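# Latch the lever into the notch labelled 1

## Task

Move the lever so it sits in the notch labelled 1 on the small number plates, with its latch seated all the way down in that notch. Squeezing the red bar next to the handle frees the latch. The lever must stay there unaided: if it only holds because the robot is still holding it at the end, the goal is not met.

## Robot and tools

Robot: a single Franka FR3 arm with seven revolute joints, carrying a Robotiq 2F-140 two-finger gripper. There is only one arm, so every command is one row for it.

Frames: positions are reported in the scene frame. Its origin is on the table surface directly under the arm base. +z is up, and +y is to the left when facing along +x. The base may be slightly tilted relative to the table. The reported hand position can be off from the real one, more so at long reach. The gripper's fingers point along its own +z axis and close along its own y axis. end_effector_position is the spot between the pads when they are shut. Closed fingertips extend about 33 mm past it; fully open ones extend about 9 mm. Closing pushes the fingertips roughly 24 mm farther out from the arm, so leave room above surfaces.

Tool execute_actions. Argument actions is a list holding either nothing or exactly one item. Optional pictures (true/false) controls whether camera images come back.
- Empty list: sends nothing and returns the current state.
- Motion item: {"rows": [...], "steps": n}, with n from 1 to 15 (default 15). Each control step lasts 1/30 s. Row k is applied on step k; if there are fewer rows than steps, the last row is repeated. At most 15 rows.
- Wait item: {"steps": n} with no rows, n up to 300. It sends nothing new and returns once n steps have passed since the previous result; your thinking time counts toward them.
Each row is exactly 10 numbers in this order: fr3_joint1 (waist), fr3_joint2 (shoulder), fr3_joint3 (upper arm roll), fr3_joint4 (elbow), fr3_joint5 (forearm roll), fr3_joint6 (wrist pitch), fr3_joint7 (wrist roll), then gripper position, gripper force_limit, gripper speed. The first seven are absolute target angles in radians, in the same form as the Joint positions line; they are not offsets. Stated ranges: waist -2.744 to 2.744, shoulder -1.784 to 1.784, upper arm roll -2.901 to 2.901, elbow -3.042 to -0.152, forearm roll -2.807 to 2.807, wrist pitch 0.544 to 4.517, wrist roll -3.016 to 3.016. The true end of each joint may be up to 0.018 rad either side of that. A call is refused, sending nothing, if any target is more than 0.018 rad beyond a stated end and also farther out than that joint's last reported angle. Targets past the real end are cut to the end, and the result then says "joint sent to its limit" (possibly referring to an earlier action still running). Missing that line does not prove there is more room.
The last three numbers each lie in [-1, 1]. position: +1 fully open (140 mm), about -0.8 pads touching, -1 closes until blocked. force_limit: on parts up to 40 mm wide about 14 N at -1, 60 N at 0, 107 N at +1. speed: pad gap changes about 30 mm/s at -1, 140 at 0, 250 at +1.

Motion limits: each joint's target is held within a fixed lead of its measured angle per step: 0.248 rad for joints 1 to 4, 0.677 for joint 5, 0.715 for joint 6, 1.54 for joint 7. If the targets would put the hand more than 70 mm from where it is measured, all are pulled back proportionally. Distant targets therefore take several calls. Between calls the arm keeps heading for the last row sent, until it has nearly stopped or a step was HELD; after that only a new action moves it on.

Gripping: send position -1 and confirm object_status is 2. Codes: 0 moving; 1 blocked while opening; 2 blocked while closing; 3 reached the requested position or pads met (a thin item may still be held). Stopped fingers stay put until the position number changes by 0.01 or more, or the object yields or is lost. To squeeze harder while at status 2, raise force_limit and switch position between -1 and -0.98. position_measured is in counts, not millimetres: 3 fully open, 230 pads meeting.

Result lines: end_effector_position (m) and end_effector_quat_wxyz; Joint positions (rad), Joint velocities (rad/s), Joint torques (whole drive output, noisy, with per-unit offsets) and External joint torques (estimated push-back from outside forces, including friction and held weight; may read "no reading"), all in the column order above. "joint command not followed" means the clearance check altered or blocked targets (mounts and posts count as part of the arm). HELD marks steps where your row was not fully sent. MOTOR HOT warns of heating from holding loads; an OVER-TEMPERATURE FAULT brakes the arm until it cools.

Faults to avoid: if contact torque reaches a joint's load limit (N m: waist 35, shoulder 35, upper arm roll 32, elbow 30, forearm roll 12, wrist pitch 12, wrist roll 12), or an outside force on the arm, tool or held item reaches 40 N (held weight counts), the arm halts for 10 s and drops the rest of the call. Move gently: no slamming, hard pushing, dropping or knocking things over. Smooth, low-effort, quick motion is preferred.

For this job: squeeze or press the red bar to free the latch, swing the lever to notch 1, let the latch fall fully in, then let go and check that it stays without the gripper.

Tool zoom_image: camera (one of cam_head_left, cam_head_right, cam_high, cam_low, cam_wrist) and region [x0, y0, x1, y1] in that camera's pixels, origin top-left, no larger than 504 by 504. It returns a closer look at that camera's latest image. Image sizes: the four fixed cameras are 504x504, cam_wrist is 616x616 fisheye. Calibration (K, distortion, T_world_to_cam) is supplied per camera and may be off by a couple of degrees and millimetres; the wrist camera's pose follows the reported joints.

Tool read_manual: optional section, only "licences"; returns URDF licence text and moves nothing.

Tool finished_scene: scene, the number of the current scene. Replying without any tool call ends the run.

Each tool is called after "Emit:" by a JSON object that holds its "method" and its "body".

## Session

Emit:
{"method": "execute_actions", "body": {"actions": []}}

Scene clock: 0.00 s of 5200.00 s.
end_effector_position=(+0.1484, -0.1345, +0.2861) position_measured=3 object_status=3 end_effector_quat_wxyz=(-0.031, +0.860, -0.472, -0.194)
Joint positions: [-0.688 -0.693 -0.028 -2.716 -0.033  1.624 -1.246]
Joint velocities: [-0.    -0.002 -0.001 -0.001  0.001  0.    -0.   ]
Joint torques (N m, as the joint torque sensors report them, + toward a larger angle): no reading
External joint torques (N m, as the arm's controller estimates them; a push from outside toward a larger angle lowers the number): no reading
camera_calibration (this result's frames):
cam_wrist: T_world_to_cam=[[-0.778986, -0.6175, 0.108966, 0.00062009], [-0.381775, 0.604926, 0.698793, -0.0450398], [-0.497422, 0.50275, -0.706975, 0.53231], [0, 0, 0, 1]] pos_world=[0.248071, -0.23999, 0.407736]

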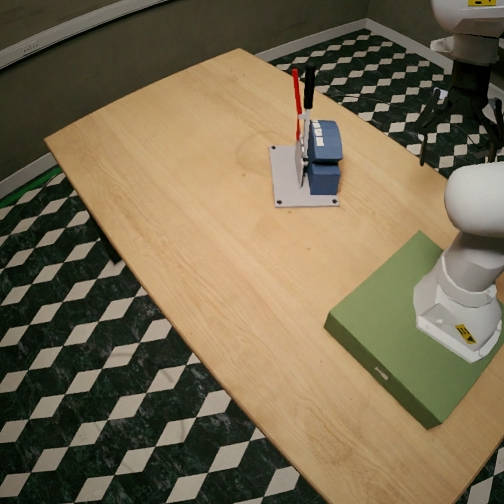

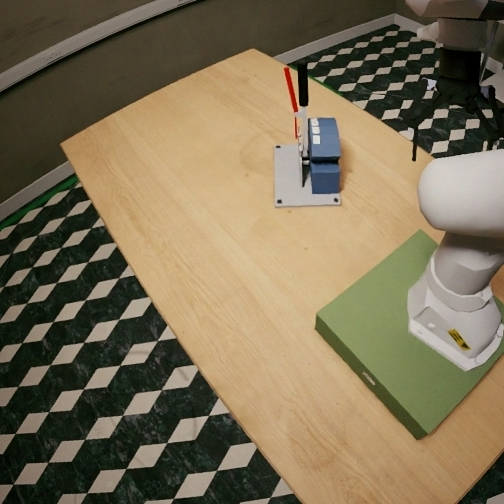

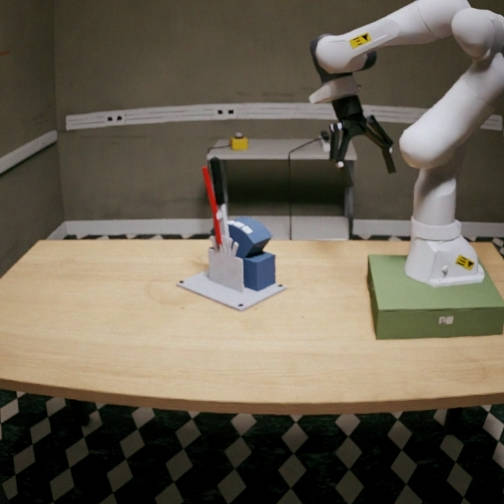

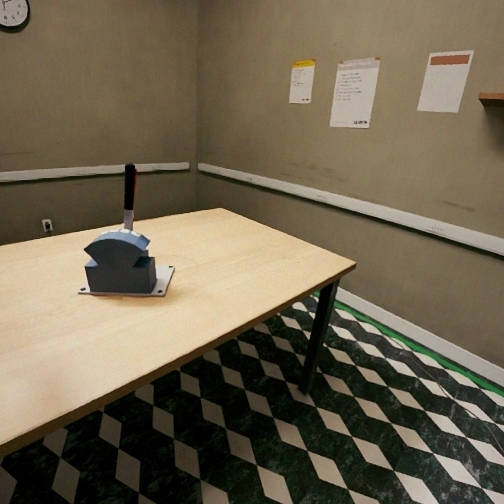

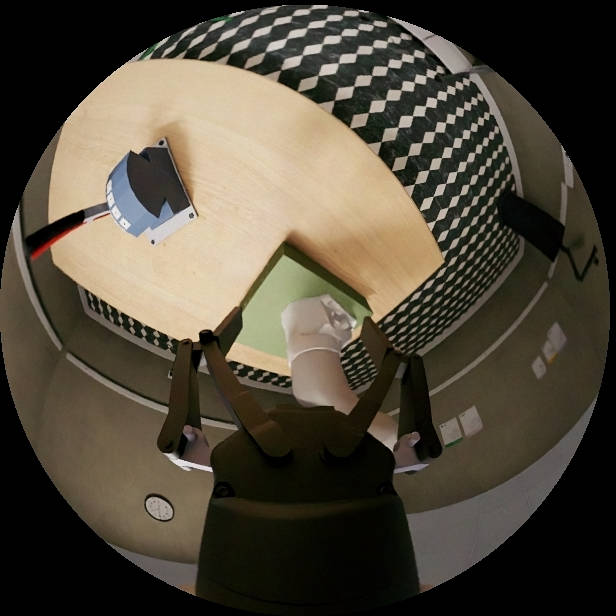

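Emit:
{"method": "zoom_image", "body": {"camera": "cam_head_left", "region": [240, 50, 380, 220]}}

Emit:
{"method": "zoom_image", "body": {"camera": "cam_head_right", "region": [240, 50, 380, 220]}}

Emit:
{"method": "zoom_image", "body": {"camera": "cam_high", "region": [160, 140, 310, 320]}}

Emit:
{"method": "zoom_image", "body": {"camera": "cam_low", "region": [60, 150, 200, 310]}}

Emit:
{"method": "zoom_image", "body": {"camera": "cam_wrist", "region": [20, 130, 210, 270]}}

Region (240, 50, 380, 220) of cam_head_left's 504x504 image, scaled by 2.965, with more detail than that image has; it fills the left 415 columns of this view, and the rest is white.

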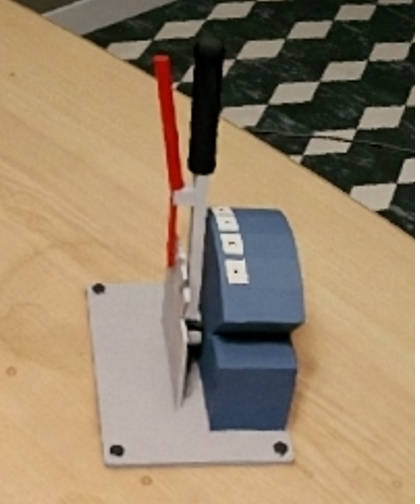

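Region (240, 50, 380, 220) of cam_head_right's 504x504 image, scaled by 2.965, with more detail than that image has; it fills the left 415 columns of this view, and the rest is white.

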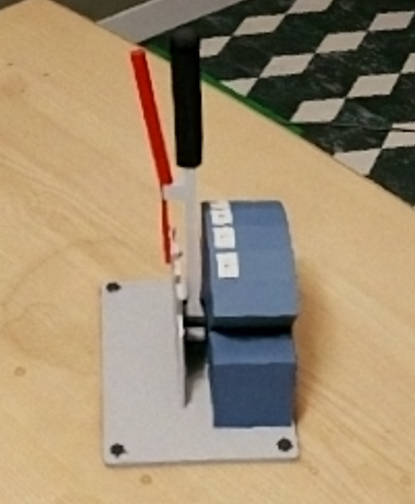

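Region (160, 140, 310, 320) of cam_high's 504x504 image, scaled by 2.800, with more detail than that image has.

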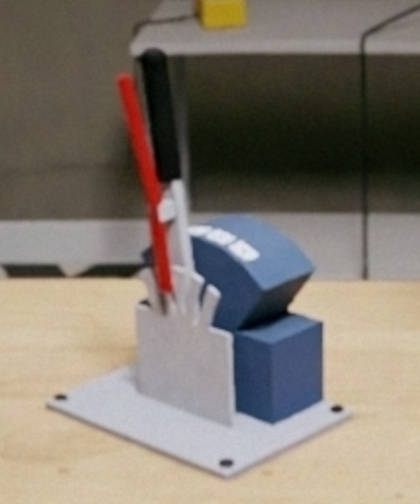

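Region (60, 150, 200, 310) of cam_low's 504x504 image, scaled by 3.150, with more detail than that image has; it fills the left 441 columns of this view, and the rest is white.

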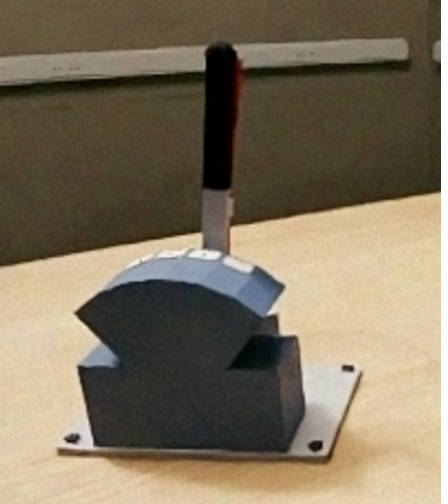

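Region (20, 130, 210, 270) of cam_wrist's 616x616 image, scaled by 2.653, with more detail than that image has; it fills the top 371 rows of this view, and the rest is white.

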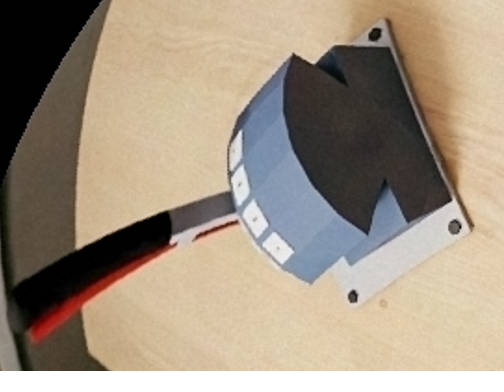

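Emit:
{"method": "execute_actions", "body": {"actions": [{"rows": [[-0.6397,-0.617,-0.0252,-2.6178,-0.0241,1.6299,-1.2354,1,-0.6,0],[-0.6397,-0.617,-0.0252,-2.6178,-0.0241,1.6299,-1.2354,1,-0.6,0],[-0.6397,-0.617,-0.0252,-2.6178,-0.0241,1.6299,-1.2354,1,-0.6,0],[-0.5914,-0.541,-0.0224,-2.5196,-0.0152,1.6358,-1.2248,1,-0.6,0],[-0.5914,-0.541,-0.0224,-2.5196,-0.0152,1.6358,-1.2248,1,-0.6,0],[-0.5914,-0.541,-0.0224,-2.5196,-0.0152,1.6358,-1.2248,1,-0.6,0],[-0.5431,-0.465,-0.0196,-2.4214,-0.0063,1.6417,-1.2142,1,-0.6,0],[-0.5431,-0.465,-0.0196,-2.4214,-0.0063,1.6417,-1.2142,1,-0.6,0],[-0.5431,-0.465,-0.0196,-2.4214,-0.0063,1.6417,-1.2142,1,-0.6,0],[-0.4948,-0.389,-0.0168,-2.3232,0.0026,1.6476,-1.2036,1,-0.6,0],[-0.4948,-0.389,-0.0168,-2.3232,0.0026,1.6476,-1.2036,1,-0.6,0],[-0.4948,-0.389,-0.0168,-2.3232,0.0026,1.6476,-1.2036,1,-0.6,0],[-0.4465,-0.313,-0.014,-2.225,0.0115,1.6535,-1.193,1,-0.6,0],[-0.4465,-0.313,-0.014,-2.225,0.0115,1.6535,-1.193,1,-0.6,0],[-0.4465,-0.313,-0.014,-2.225,0.0115,1.6535,-1.193,1,-0.6,0]], "steps": 15}], "pictures": false}}

Emit:
{"method": "execute_actions", "body": {"actions": [{"rows": [[-0.3982,-0.237,-0.0112,-2.1268,0.0204,1.6594,-1.1824,1,-0.6,0],[-0.3982,-0.237,-0.0112,-2.1268,0.0204,1.6594,-1.1824,1,-0.6,0],[-0.3982,-0.237,-0.0112,-2.1268,0.0204,1.6594,-1.1824,1,-0.6,0],[-0.3499,-0.161,-0.0084,-2.0286,0.0293,1.6653,-1.1718,1,-0.6,0],[-0.3499,-0.161,-0.0084,-2.0286,0.0293,1.6653,-1.1718,1,-0.6,0],[-0.3499,-0.161,-0.0084,-2.0286,0.0293,1.6653,-1.1718,1,-0.6,0],[-0.3016,-0.085,-0.0056,-1.9304,0.0382,1.6712,-1.1612,1,-0.6,0],[-0.3016,-0.085,-0.0056,-1.9304,0.0382,1.6712,-1.1612,1,-0.6,0],[-0.3016,-0.085,-0.0056,-1.9304,0.0382,1.6712,-1.1612,1,-0.6,0],[-0.2533,-0.009,-0.0028,-1.8322,0.0471,1.6771,-1.1506,1,-0.6,0],[-0.2533,-0.009,-0.0028,-1.8322,0.0471,1.6771,-1.1506,1,-0.6,0],[-0.2533,-0.009,-0.0028,-1.8322,0.0471,1.6771,-1.1506,1,-0.6,0],[-0.205,0.067,0,-1.734,0.056,1.683,-1.140,1,-0.6,0],[-0.205,0.067,0,-1.734,0.056,1.683,-1.140,1,-0.6,0],[-0.205,0.067,0,-1.734,0.056,1.683,-1.140,1,-0.6,0]], "steps": 15}], "pictures": false}}

Emit:
{"method": "execute_actions", "body": {"actions": [{"steps": 30}]}}

Emit:
{"method": "zoom_image", "body": {"camera": "cam_wrist", "region": [220, 210, 390, 350]}}

Scene clock: 104.43 s of 5200.00 s.
end_effector_position=(+0.3192, -0.1602, +0.3531) position_measured=3 object_status=3 end_effector_quat_wxyz=(-0.013, +0.909, -0.394, -0.134)
Joint positions: [-0.469 -0.346 -0.016 -2.266  0.003  1.646 -1.218]
Joint velocities: [0.33  0.467 0.071 0.568 0.073 0.067 0.069]
Joint torques (N m, as the joint torque sensors report them, + toward a larger angle): [ -3.18 -21.93  -2.08  19.46   0.89   1.41   0.1 ]
External joint torques (N m, as the arm's controller estimates them; a push from outside toward a larger angle lowers the number): [ 0.07  1.37  1.52 -0.27  0.53  0.68  0.08]
Steps of this call (steps 1 to 90: nothing new was sent; then 100.93 s passed at rest; steps 91 to 105: all 15 steps of this action). Readings (joint positions | what the end effector reports):
91: [-0.678 -0.676 -0.030 -2.695 -0.032 1.622 -1.246] | position_measured=3 object_status=3
92: [-0.665 -0.655 -0.029 -2.668 -0.031 1.624 -1.245] | position_measured=3 object_status=3
94: [-0.640 -0.616 -0.028 -2.616 -0.028 1.624 -1.243] | position_measured=3 object_status=3
98: [-0.577 -0.516 -0.024 -2.486 -0.017 1.632 -1.236] | position_measured=3 object_status=3
105: the state above

Scene clock: 104.93 s of 5200.00 s.
end_effector_position=(+0.5202, -0.0975, +0.3882) position_measured=3 object_status=3 end_effector_quat_wxyz=(-0.018, +0.950, -0.304, -0.067)
Joint positions: [-0.228  0.034 -0.002 -1.776  0.047  1.676 -1.17 ]
Joint velocities: [0.357 0.484 0.086 0.538 0.073 0.057 0.085]
Joint torques (N m, as the joint torque sensors report them, + toward a larger angle): [ -3.85 -35.04  -2.4   22.71   1.1    2.03   0.24]
External joint torques (N m, as the arm's controller estimates them; a push from outside toward a larger angle lowers the number): [0.86 2.67 2.11 0.32 0.61 0.64 0.23]
Steps of this call (steps 1 to 15: all 15 steps of this action). Readings (joint positions | what the end effector reports):
1: [-0.451 -0.318 -0.017 -2.228 0.005 1.646 -1.215] | position_measured=3 object_status=3
2: [-0.434 -0.289 -0.015 -2.192 0.009 1.649 -1.212] | position_measured=3 object_status=3
4: [-0.402 -0.241 -0.014 -2.130 0.014 1.651 -1.206] | position_measured=3 object_status=3
8: [-0.337 -0.137 -0.010 -1.995 0.026 1.661 -1.193] | position_measured=3 object_status=3
15: the state above

Scene clock: 105.93 s of 5200.00 s.
end_effector_position=(+0.5372, -0.0842, +0.3896) position_measured=3 object_status=3 end_effector_quat_wxyz=(-0.020, +0.950, -0.304, -0.061)
Joint positions: [-0.204  0.066  0.001 -1.735  0.054  1.68  -1.145]
Joint velocities: [ 0.001 -0.    -0.001 -0.001 -0.001 -0.001  0.003]
Joint torques (N m, as the joint torque sensors report them, + toward a larger angle): [ -1.12 -32.17   0.09  23.9    1.47   2.85   0.14]
External joint torques (N m, as the arm's controller estimates them; a push from outside toward a larger angle lowers the number): [-1.2   1.82 -0.07 -0.23  0.53  0.63  0.15]
Steps of this call (steps 1 to 30: the robot went on to your last target). Readings (joint positions | what the end effector reports):
1: [-0.217 0.047 0.001 -1.763 0.049 1.677 -1.167] | position_measured=3 object_status=3
2: [-0.211 0.055 0.003 -1.754 0.051 1.678 -1.165] | position_measured=3 object_status=3
4: [-0.204 0.063 0.004 -1.744 0.052 1.679 -1.161] | position_measured=3 object_status=3
8: [-0.204 0.066 0.002 -1.737 0.053 1.679 -1.155] | position_measured=3 object_status=3
30: the state above
The arm was judged still, so your last target was given up. Only a new action makes it travel on or press farther. Fingers that are still opening or closing keep moving.
camera_calibration (this result's frames):
cam_wrist: T_world_to_cam=[[-0.513439, -0.858122, -0.00277135, 0.203832], [-0.743647, 0.443329, 0.500447, 0.258743], [-0.428216, 0.25901, -0.865763, 0.777812], [0, 0, 0, 1]] pos_world=[0.630141, -0.141257, 0.544478]

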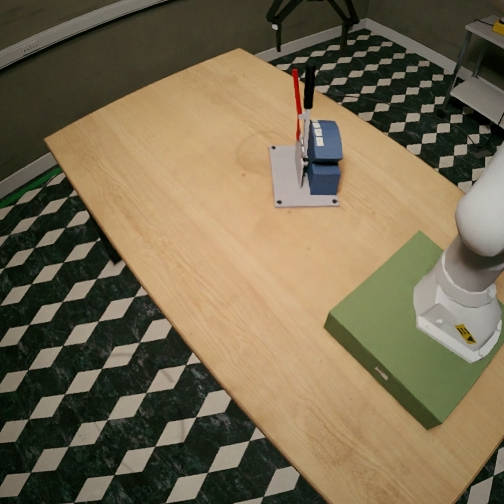

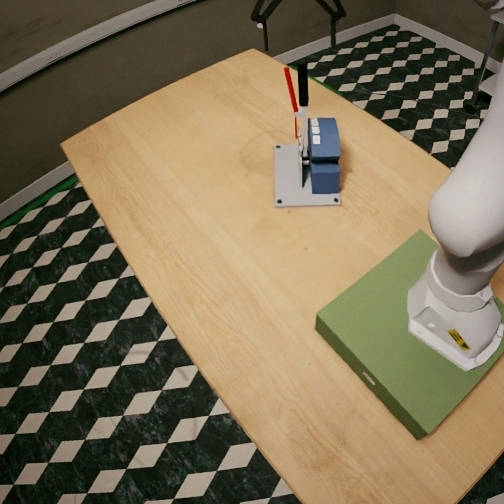

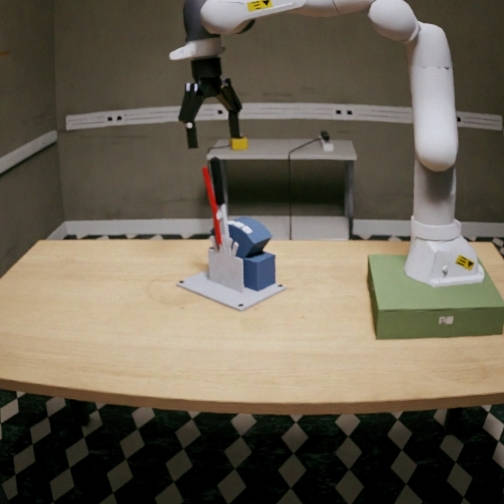

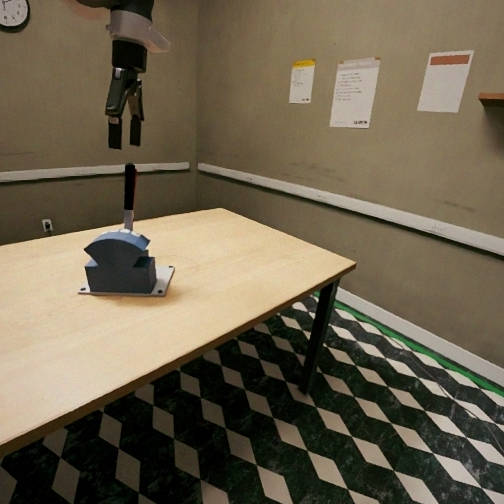

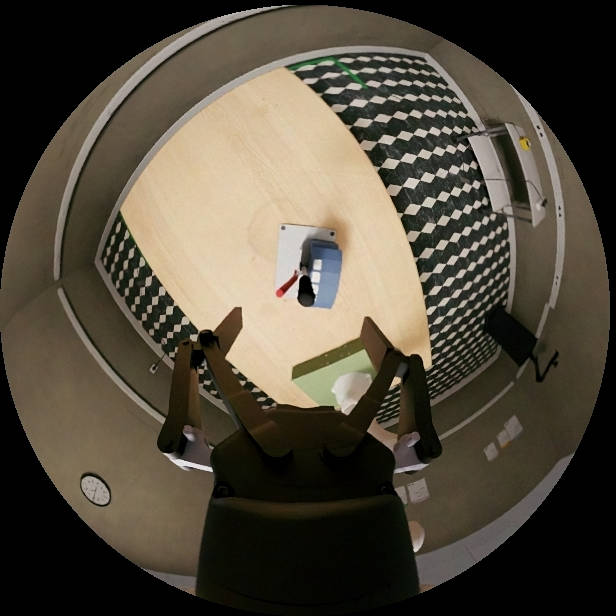

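Region (220, 210, 390, 350) of cam_wrist's 616x616 image, scaled by 2.965, with more detail than that image has; it fills the top 415 rows of this view, and the rest is white.

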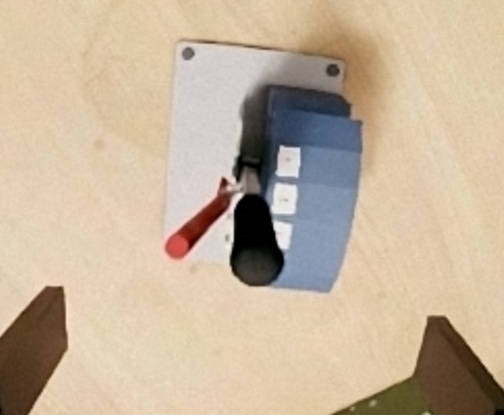

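Emit:
{"method": "execute_actions", "body": {"actions": []}}

Scene clock: 130.93 s of 5200.00 s.
end_effector_position=(+0.5373, -0.0843, +0.3897) position_measured=3 object_status=3 end_effector_quat_wxyz=(-0.020, +0.950, -0.305, -0.061)
Joint positions: [-0.204  0.066  0.001 -1.735  0.054  1.68  -1.144]
Joint velocities: [-0.001  0.     0.001 -0.001 -0.    -0.    -0.   ]
Joint torques (N m, as the joint torque sensors report them, + toward a larger angle): [ -0.73 -32.28   0.16  24.08   1.42   2.82   0.15]
External joint torques (N m, as the arm's controller estimates them; a push from outside toward a larger angle lowers the number): [-0.69  1.78  0.12 -0.08  0.49  0.59  0.15]
Steps of this call (steps 1 to 90: nothing new was sent; then 22.00 s passed at rest). Readings (joint positions | what the end effector reports):
1: [-0.204 0.066 0.001 -1.735 0.054 1.680 -1.144] | position_measured=3 object_status=3
2: [-0.204 0.066 0.001 -1.735 0.054 1.680 -1.144] | position_measured=3 object_status=3
4: [-0.204 0.066 0.001 -1.735 0.054 1.680 -1.144] | position_measured=3 object_status=3
8: [-0.204 0.066 0.001 -1.735 0.054 1.680 -1.144] | position_measured=3 object_status=3
90: the state above
camera_calibration (this result's frames):
cam_wrist: T_world_to_cam=[[-0.514452, -0.857514, -0.0028051, 0.204419], [-0.743239, 0.444259, 0.500229, 0.258747], [-0.427708, 0.259429, -0.865888, 0.77776], [0, 0, 0, 1]] pos_world=[0.630129, -0.141431, 0.544595]

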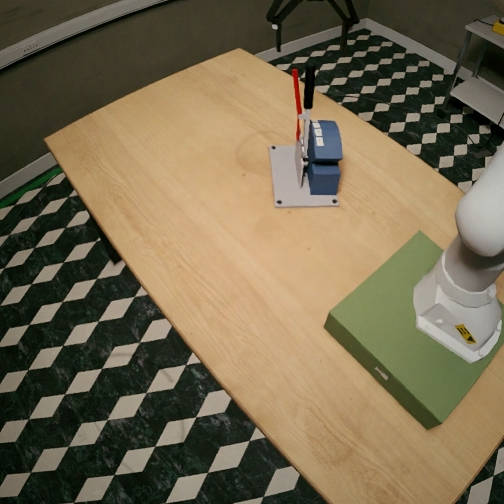

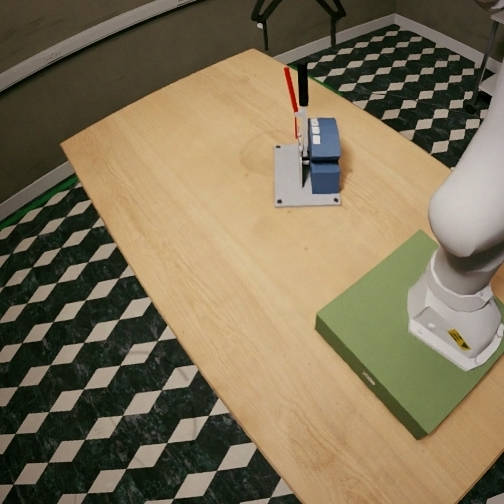

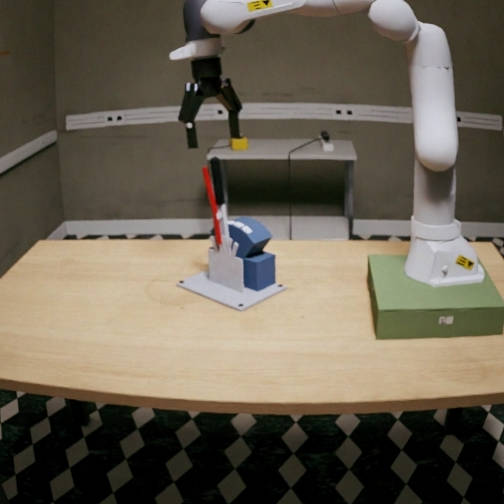

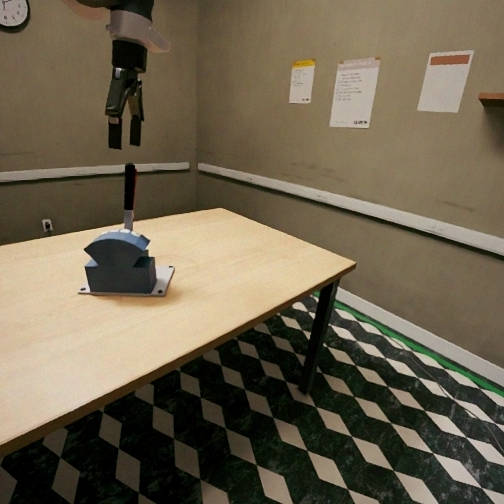

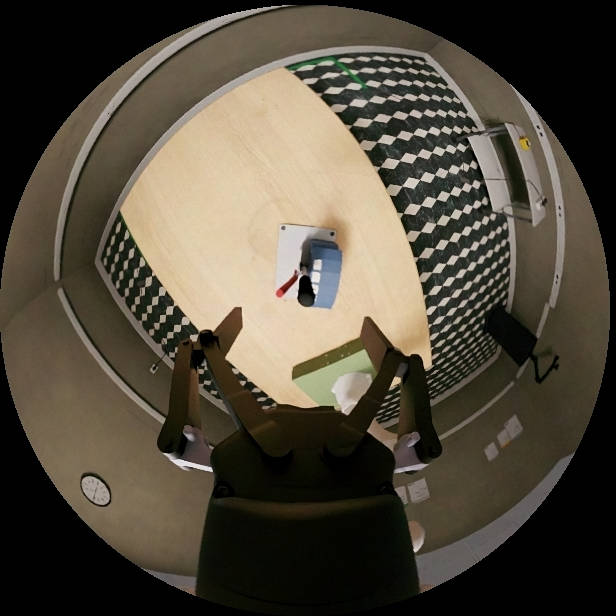

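Emit:
{"method": "zoom_image", "body": {"camera": "cam_low", "region": [50, 60, 210, 310]}}

Emit:
{"method": "zoom_image", "body": {"camera": "cam_head_left", "region": [250, 50, 370, 210]}}

Region (50, 60, 210, 310) of cam_low's 504x504 image, scaled by 2.016, with more detail than that image has; it fills the left 323 columns of this view, and the rest is white.

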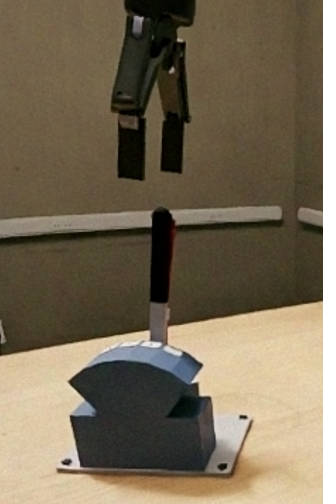

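Region (250, 50, 370, 210) of cam_head_left's 504x504 image, scaled by 3.150, with more detail than that image has; it fills the left 378 columns of this view, and the rest is white.

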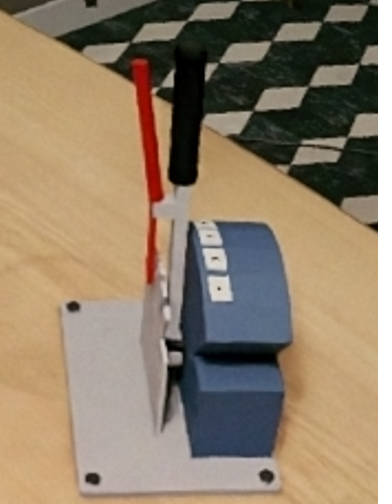

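Emit:
{"method": "execute_actions", "body": {"actions": [{"rows": [[-0.2040,0.0664,0,-1.7373,0.0541,1.6827,-1.1441,1,-0.6,-0.3],[-0.2039,0.0677,0,-1.7439,0.0543,1.6907,-1.1443,1,-0.6,-0.3],[-0.2037,0.0697,0,-1.7547,0.0546,1.7036,-1.1446,1,-0.6,-0.3],[-0.2035,0.0725,0,-1.7691,0.0550,1.7209,-1.1450,1,-0.6,-0.3],[-0.2033,0.0758,0,-1.7865,0.0555,1.7418,-1.1456,1,-0.6,-0.3],[-0.2030,0.0795,0,-1.8062,0.0561,1.7654,-1.1462,1,-0.6,-0.3],[-0.2027,0.0835,0,-1.8273,0.0567,1.7907,-1.1468,1,-0.6,-0.3],[-0.2024,0.0875,0,-1.8488,0.0573,1.8165,-1.1475,1,-0.6,-0.3],[-0.2021,0.0915,0,-1.8699,0.0579,1.8418,-1.1481,1,-0.6,-0.3],[-0.2018,0.0953,0,-1.8896,0.0585,1.8654,-1.1487,1,-0.6,-0.3],[-0.2016,0.0985,0,-1.9070,0.0590,1.8863,-1.1493,1,-0.6,-0.3],[-0.2014,0.1013,0,-1.9214,0.0594,1.9036,-1.1497,1,-0.6,-0.3],[-0.2012,0.1033,0,-1.9322,0.0597,1.9165,-1.1500,1,-0.6,-0.3],[-0.2011,0.1046,0,-1.9388,0.0599,1.9245,-1.1502,1,-0.6,-0.3],[-0.2011,0.1050,0,-1.9411,0.0600,1.9272,-1.1503,1,-0.6,-0.3]], "steps": 15}], "pictures": false}}

Emit:
{"method": "execute_actions", "body": {"actions": [{"steps": 20}]}}

Scene clock: 223.20 s of 5200.00 s.
end_effector_position=(+0.5222, -0.0815, +0.2941) position_measured=3 object_status=3 end_effector_quat_wxyz=(-0.017, +0.947, -0.309, -0.085)
Joint positions: [-0.203  0.105  0.001 -1.925  0.057  1.86  -1.145]
Joint velocities: [ 0.006  0.098 -0.    -0.275  0.006  0.364 -0.004]
Joint torques (N m, as the joint torque sensors report them, + toward a larger angle): [  0.69 -39.11   0.19  26.47   1.42   3.18  -0.22]
External joint torques (N m, as the arm's controller estimates them; a push from outside toward a larger angle lowers the number): [ 0.54  1.8  -0.08 -1.6   0.48  0.57 -0.21]
Steps of this call (steps 1 to 90: nothing new was sent; then 88.77 s passed at rest; steps 91 to 105: all 15 steps of this action). Readings (joint positions | what the end effector reports):
91: [-0.204 0.066 0.001 -1.735 0.054 1.680 -1.143] | position_measured=3 object_status=3
92: [-0.204 0.065 0.001 -1.737 0.054 1.682 -1.143] | position_measured=3 object_status=3
94: [-0.204 0.065 0.001 -1.748 0.054 1.691 -1.143] | position_measured=3 object_status=3
98: [-0.204 0.072 0.001 -1.805 0.054 1.741 -1.144] | position_measured=3 object_status=3
105: the state above

Scene clock: 223.87 s of 5200.00 s.
end_effector_position=(+0.5358, -0.0842, +0.2896) position_measured=3 object_status=3 end_effector_quat_wxyz=(-0.020, +0.949, -0.310, -0.063)
Joint positions: [-0.203  0.107  0.001 -1.94   0.058  1.923 -1.147]
Joint velocities: [-0.    -0.001 -0.     0.001 -0.001  0.007 -0.   ]
Joint torques (N m, as the joint torque sensors report them, + toward a larger angle): [  0.53 -34.96   0.18  22.24   1.32   2.83  -0.21]
External joint torques (N m, as the arm's controller estimates them; a push from outside toward a larger angle lowers the number): [ 0.54  0.15  0.07 -1.57  0.5   0.6  -0.21]
Steps of this call (steps 1 to 20: the robot went on to your last target). Readings (joint positions | what the end effector reports):
1: [-0.203 0.108 0.001 -1.932 0.057 1.871 -1.145] | position_measured=3 object_status=3
2: [-0.203 0.109 0.001 -1.937 0.057 1.880 -1.145] | position_measured=3 object_status=3
4: [-0.203 0.109 0.001 -1.940 0.057 1.894 -1.146] | position_measured=3 object_status=3
8: [-0.203 0.107 0.001 -1.940 0.058 1.911 -1.146] | position_measured=3 object_status=3
20: the state above
camera_calibration (this result's frames):
cam_wrist: T_world_to_cam=[[-0.522923, -0.852379, -0.00106116, 0.207909], [-0.737075, 0.451559, 0.502808, 0.304251], [-0.428104, 0.263712, -0.864397, 0.690555], [0, 0, 0, 1]] pos_world=[0.628605, -0.142277, 0.444155]

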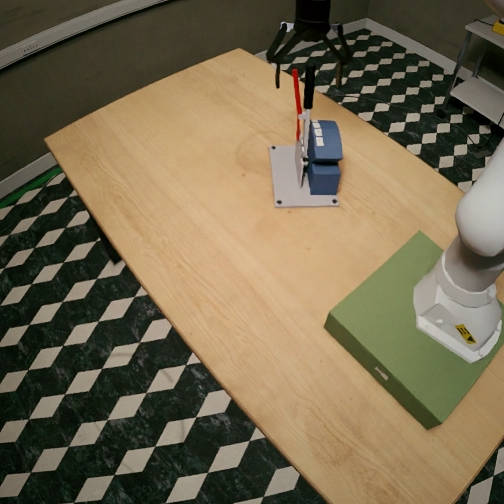

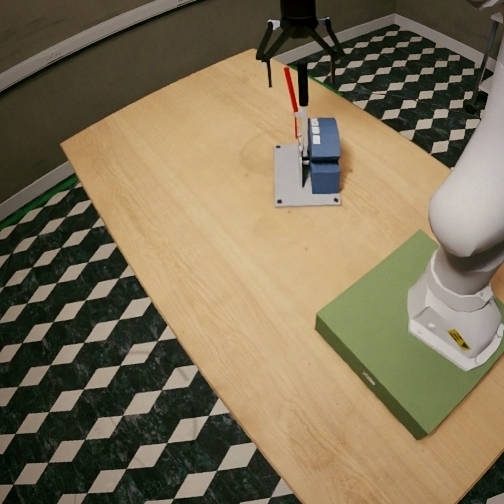

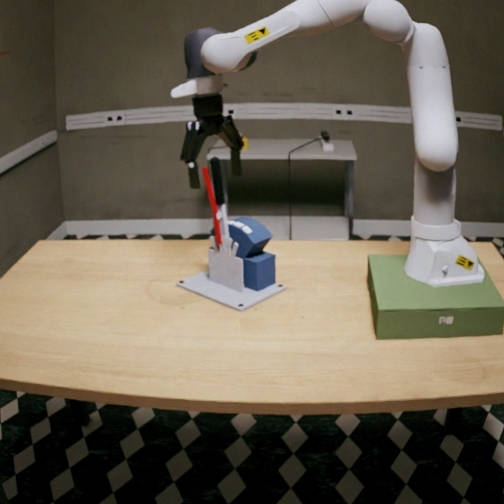

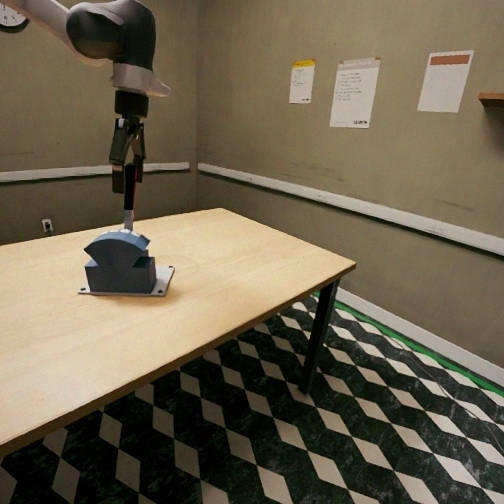

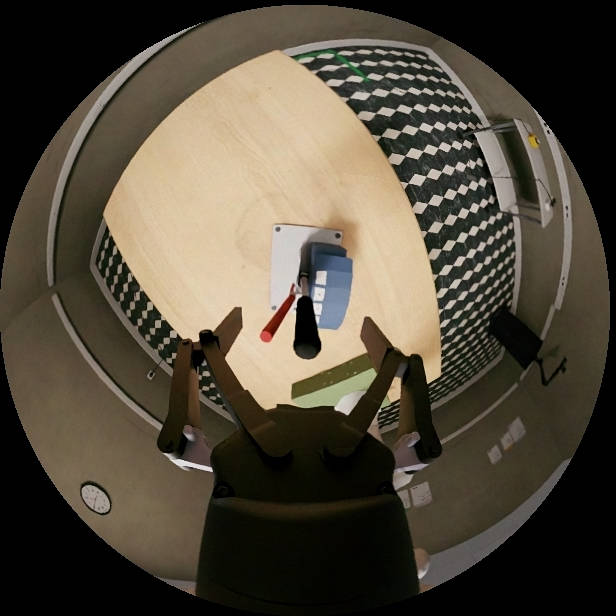

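Emit:
{"method": "zoom_image", "body": {"camera": "cam_wrist", "region": [280, 240, 370, 340]}}

Emit:
{"method": "zoom_image", "body": {"camera": "cam_low", "region": [50, 60, 210, 310]}}

Region (280, 240, 370, 340) of cam_wrist's 616x616 image, scaled by 5.040, with more detail than that image has; it fills the left 454 columns of this view, and the rest is white.

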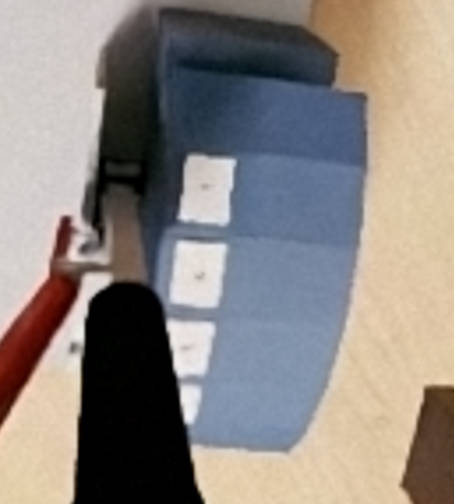

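Region (50, 60, 210, 310) of cam_low's 504x504 image, scaled by 2.016, with more detail than that image has; it fills the left 323 columns of this view, and the rest is white.

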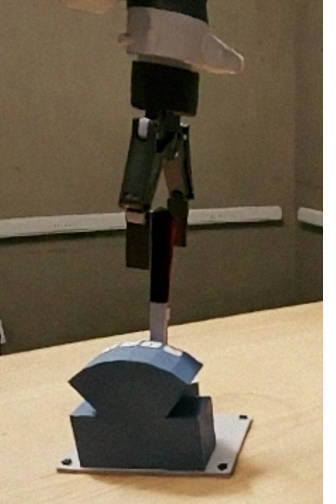

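Emit:
{"method": "zoom_image", "body": {"camera": "cam_wrist", "region": [305, 262, 335, 322]}}

Region (305, 262, 335, 322) of cam_wrist's 616x616 image, scaled by 8.400, with more detail than that image has.

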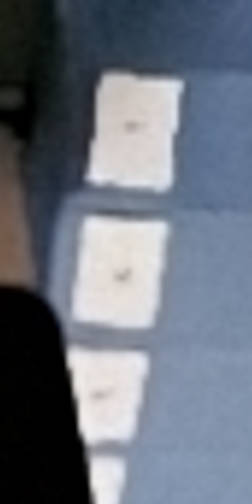

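Emit:
{"method": "execute_actions", "body": {"actions": [{"rows": [[-0.2030,0.1061,0,-1.9412,0.0583,1.9227,-1.1471,1,-0.6,-0.3],[-0.2031,0.1035,0,-1.9446,0.0590,1.9220,-1.1475,1,-0.6,-0.3],[-0.2031,0.0992,0,-1.9503,0.0603,1.9207,-1.1482,1,-0.6,-0.3],[-0.2032,0.0932,0,-1.9582,0.0620,1.9189,-1.1491,1,-0.6,-0.3],[-0.2034,0.0857,0,-1.9682,0.0642,1.9167,-1.1502,1,-0.6,-0.3],[-0.2035,0.0766,0,-1.9802,0.0668,1.9140,-1.1516,1,-0.6,-0.3],[-0.2037,0.0661,0,-1.9941,0.0699,1.9108,-1.1532,1,-0.6,-0.3],[-0.2039,0.0543,0,-2.0097,0.0733,1.9073,-1.1550,1,-0.6,-0.3],[-0.2041,0.0413,0,-2.0268,0.0771,1.9035,-1.1570,1,-0.6,-0.3],[-0.2043,0.0274,0,-2.0453,0.0811,1.8993,-1.1591,1,-0.6,-0.3],[-0.2046,0.0125,0,-2.0649,0.0854,1.8949,-1.1614,1,-0.6,-0.3],[-0.2048,-0.0031,0,-2.0855,0.0900,1.8903,-1.1638,1,-0.6,-0.3],[-0.2051,-0.0192,0,-2.1068,0.0946,1.8855,-1.1662,1,-0.6,-0.3],[-0.2054,-0.0356,0,-2.1286,0.0994,1.8806,-1.1687,1,-0.6,-0.3],[-0.2057,-0.0523,0,-2.1506,0.1043,1.8757,-1.1713,1,-0.6,-0.3]], "steps": 15}], "pictures": false}}

Emit:
{"method": "execute_actions", "body": {"actions": [{"rows": [[-0.2059,-0.0690,0,-2.1726,0.1091,1.8707,-1.1738,1,-0.6,-0.3],[-0.2062,-0.0854,0,-2.1944,0.1139,1.8658,-1.1763,1,-0.6,-0.3],[-0.2065,-0.1015,0,-2.2157,0.1185,1.8610,-1.1787,1,-0.6,-0.3],[-0.2067,-0.1171,0,-2.2363,0.1231,1.8564,-1.1811,1,-0.6,-0.3],[-0.2070,-0.1320,0,-2.2559,0.1274,1.8520,-1.1834,1,-0.6,-0.3],[-0.2072,-0.1459,0,-2.2744,0.1314,1.8478,-1.1855,1,-0.6,-0.3],[-0.2074,-0.1589,0,-2.2915,0.1352,1.8440,-1.1875,1,-0.6,-0.3],[-0.2076,-0.1707,0,-2.3071,0.1386,1.8405,-1.1893,1,-0.6,-0.3],[-0.2078,-0.1812,0,-2.3210,0.1417,1.8373,-1.1909,1,-0.6,-0.3],[-0.2079,-0.1903,0,-2.3330,0.1443,1.8346,-1.1923,1,-0.6,-0.3],[-0.2081,-0.1978,0,-2.3430,0.1465,1.8324,-1.1934,1,-0.6,-0.3],[-0.2082,-0.2038,0,-2.3509,0.1482,1.8306,-1.1943,1,-0.6,-0.3],[-0.2082,-0.2081,0,-2.3566,0.1495,1.8293,-1.1950,1,-0.6,-0.3],[-0.2083,-0.2107,0,-2.3600,0.1502,1.8286,-1.1954,1,-0.6,-0.3],[-0.2083,-0.2116,0,-2.3612,0.1505,1.8283,-1.1955,1,-0.6,-0.3]], "steps": 15}], "pictures": false}}

Emit:
{"method": "execute_actions", "body": {"actions": [{"rows": [[-0.2083,-0.2108,0,-2.3616,0.1506,1.8295,-1.1957,1,-0.6,-0.3],[-0.2081,-0.2084,0,-2.3627,0.1510,1.8330,-1.1963,1,-0.6,-0.3],[-0.2079,-0.2044,0,-2.3646,0.1516,1.8388,-1.1972,1,-0.6,-0.3],[-0.2076,-0.1989,0,-2.3672,0.1524,1.8469,-1.1986,1,-0.6,-0.3],[-0.2072,-0.1919,0,-2.3706,0.1535,1.8571,-1.2002,1,-0.6,-0.3],[-0.2068,-0.1835,0,-2.3745,0.1548,1.8693,-1.2022,1,-0.6,-0.3],[-0.2062,-0.1738,0,-2.3791,0.1563,1.8835,-1.2046,1,-0.6,-0.3],[-0.2056,-0.1629,0,-2.3843,0.1580,1.8994,-1.2072,1,-0.6,-0.3],[-0.2050,-0.1509,0,-2.3900,0.1598,1.9169,-1.2101,1,-0.6,-0.3],[-0.2043,-0.1380,0,-2.3961,0.1618,1.9357,-1.2132,1,-0.6,-0.3],[-0.2035,-0.1243,0,-2.4026,0.1639,1.9558,-1.2164,1,-0.6,-0.3],[-0.2027,-0.1099,0,-2.4094,0.1661,1.9768,-1.2199,1,-0.6,-0.3],[-0.2019,-0.0950,0,-2.4165,0.1684,1.9985,-1.2235,1,-0.6,-0.3],[-0.2010,-0.0798,0,-2.4237,0.1707,2.0207,-1.2271,1,-0.6,-0.3],[-0.2002,-0.0644,0,-2.4310,0.1731,2.0432,-1.2308,1,-0.6,-0.3]], "steps": 15}], "pictures": false}}

Emit:
{"method": "execute_actions", "body": {"actions": [{"steps": 15}]}}

Scene clock: 344.37 s of 5200.00 s.
end_effector_position=(+0.4737, -0.0642, +0.2837) position_measured=3 object_status=3 end_effector_quat_wxyz=(-0.030, +0.945, -0.311, -0.097)
Joint positions: [-0.203 -0.017  0.001 -2.105  0.088  1.898 -1.155]
Joint velocities: [-0.007 -0.457  0.001 -0.589  0.113 -0.139 -0.041]
Joint torques (N m, as the joint torque sensors report them, + toward a larger angle): [ -1.13 -28.16  -0.25  23.89   1.41   2.37  -0.25]
External joint torques (N m, as the arm's controller estimates them; a push from outside toward a larger angle lowers the number): [-1.14 -0.06 -0.25 -1.79  0.52 -0.31 -0.24]
Steps of this call (steps 1 to 15: the robot went on to your last target; steps 16 to 90: nothing new was sent; then 117.00 s passed at rest; steps 91 to 105: all 15 steps of this action). Readings (joint positions | what the end effector reports):
91: [-0.203 0.107 0.001 -1.940 0.058 1.924 -1.147] | position_measured=3 object_status=3
92: [-0.203 0.106 0.001 -1.941 0.058 1.924 -1.147] | position_measured=3 object_status=3
94: [-0.203 0.102 0.001 -1.947 0.058 1.924 -1.147] | position_measured=3 object_status=3
98: [-0.203 0.077 0.001 -1.983 0.064 1.919 -1.148] | position_measured=3 object_status=3
105: the state above

Scene clock: 344.87 s of 5200.00 s.
end_effector_position=(+0.3735, -0.0301, +0.2709) position_measured=3 object_status=3 end_effector_quat_wxyz=(-0.051, +0.937, -0.308, -0.157)
Joint positions: [-0.206 -0.202  0.001 -2.35   0.143  1.84  -1.181]
Joint velocities: [-0.002 -0.107  0.001 -0.145  0.044 -0.06  -0.037]
Joint torques (N m, as the joint torque sensors report them, + toward a larger angle): [ -1.02 -22.82  -0.37  22.15   1.49   1.59  -0.28]
External joint torques (N m, as the arm's controller estimates them; a push from outside toward a larger angle lowers the number): [-0.95 -0.4  -0.07 -1.52  0.57 -0.33 -0.28]
Steps of this call (steps 1 to 15: all 15 steps of this action). Readings (joint positions | what the end effector reports):
1: [-0.204 -0.033 0.001 -2.126 0.093 1.893 -1.156] | position_measured=3 object_status=3
2: [-0.204 -0.050 0.001 -2.148 0.097 1.889 -1.158] | position_measured=3 object_status=3
4: [-0.204 -0.082 0.001 -2.190 0.106 1.880 -1.162] | position_measured=3 object_status=3
8: [-0.205 -0.141 0.001 -2.268 0.123 1.862 -1.169] | position_measured=3 object_status=3
15: the state above

Scene clock: 345.37 s of 5200.00 s.
end_effector_position=(+0.3638, -0.0247, +0.2090) position_measured=3 object_status=3 end_effector_quat_wxyz=(-0.054, +0.932, -0.308, -0.181)
Joint positions: [-0.204 -0.098  0.001 -2.414  0.164  1.958 -1.205]
Joint velocities: [ 0.023  0.445  0.    -0.209  0.058  0.5   -0.073]
Joint torques (N m, as the joint torque sensors report them, + toward a larger angle): [  0.14 -25.68   0.43  20.55   1.25   2.19  -0.24]
External joint torques (N m, as the arm's controller estimates them; a push from outside toward a larger angle lowers the number): [ 0.17  2.08  0.47 -1.26  0.51  0.8  -0.23]
Steps of this call (steps 1 to 15: all 15 steps of this action). Readings (joint positions | what the end effector reports):
1: [-0.206 -0.205 0.001 -2.353 0.144 1.838 -1.182] | position_measured=3 object_status=3
2: [-0.206 -0.206 0.001 -2.356 0.145 1.838 -1.183] | position_measured=3 object_status=3
4: [-0.206 -0.206 0.001 -2.360 0.147 1.839 -1.185] | position_measured=3 object_status=3
8: [-0.206 -0.186 0.001 -2.372 0.152 1.860 -1.191] | position_measured=3 object_status=3
15: the state above

Scene clock: 345.87 s of 5200.00 s.
end_effector_position=(+0.3724, -0.0268, +0.1890) position_measured=3 object_status=3 end_effector_quat_wxyz=(-0.056, +0.935, -0.306, -0.168)
Joint positions: [-0.202 -0.064  0.001 -2.432  0.171  2.036 -1.223]
Joint velocities: [-0.    -0.001 -0.    -0.001  0.002  0.026 -0.016]
Joint torques (N m, as the joint torque sensors report them, + toward a larger angle): [  0.58 -25.67  -0.02  20.37   1.23   2.27  -0.21]
External joint torques (N m, as the arm's controller estimates them; a push from outside toward a larger angle lowers the number): [ 0.55  0.55  0.02 -0.38  0.52  0.69 -0.2 ]
Steps of this call (steps 1 to 15: the robot went on to your last target). Readings (joint positions | what the end effector reports):
1: [-0.203 -0.085 0.001 -2.420 0.166 1.973 -1.207] | position_measured=3 object_status=3
2: [-0.203 -0.075 0.001 -2.426 0.167 1.984 -1.210] | position_measured=3 object_status=3
4: [-0.202 -0.066 0.001 -2.431 0.168 2.002 -1.213] | position_measured=3 object_status=3
8: [-0.202 -0.064 0.001 -2.432 0.170 2.023 -1.218] | position_measured=3 object_status=3
15: the state above
camera_calibration (this result's frames):
cam_wrist: T_world_to_cam=[[-0.526427, -0.849934, -0.0220607, 0.176645], [-0.629949, 0.372486, 0.681482, 0.132657], [-0.570997, 0.372648, -0.731502, 0.549537], [0, 0, 0, 1]] pos_world=[0.490342, -0.10406, 0.315481]

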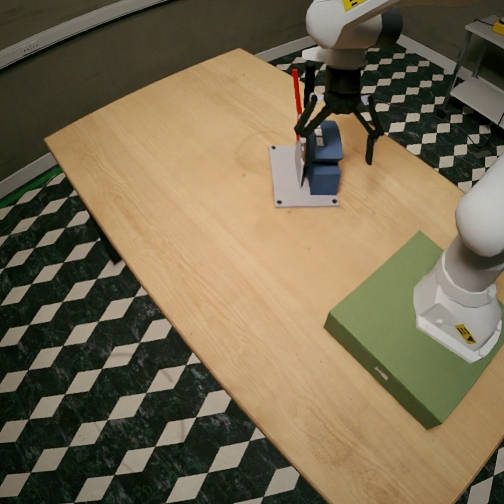

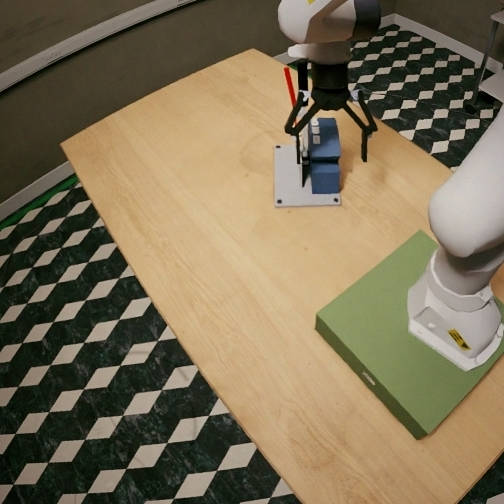

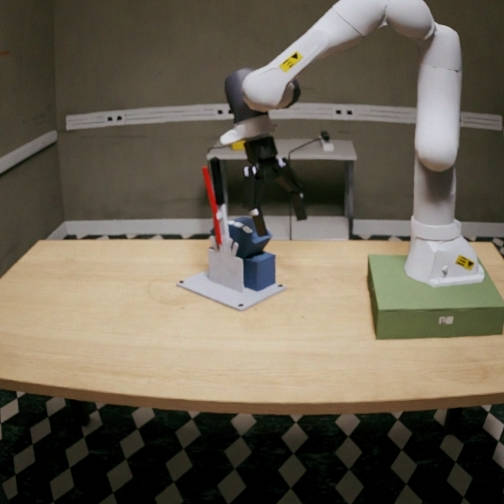

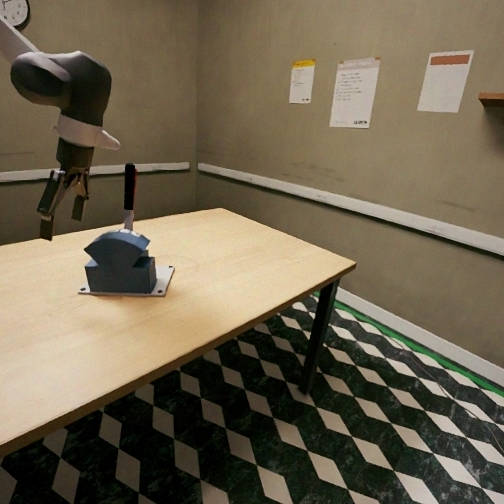

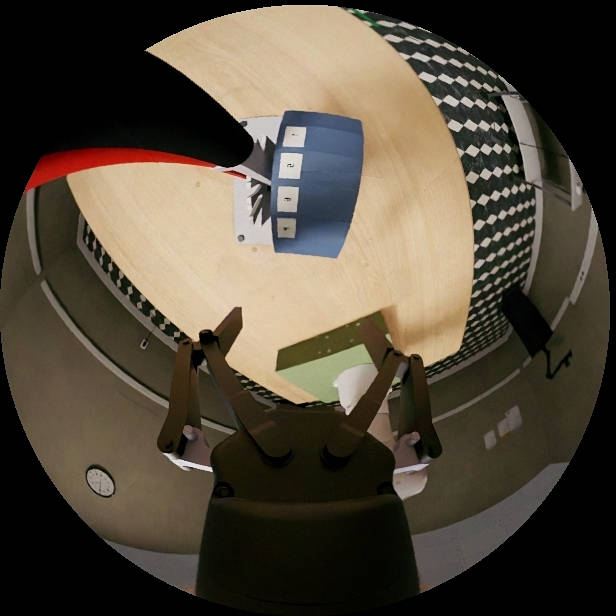

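Emit:
{"method": "zoom_image", "body": {"camera": "cam_wrist", "region": [260, 115, 330, 250]}}

Region (260, 115, 330, 250) of cam_wrist's 616x616 image, scaled by 3.733, with more detail than that image has; it fills the left 261 columns of this view, and the rest is white.

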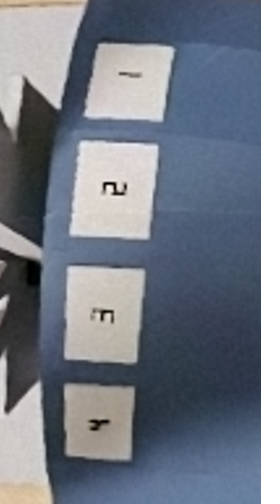

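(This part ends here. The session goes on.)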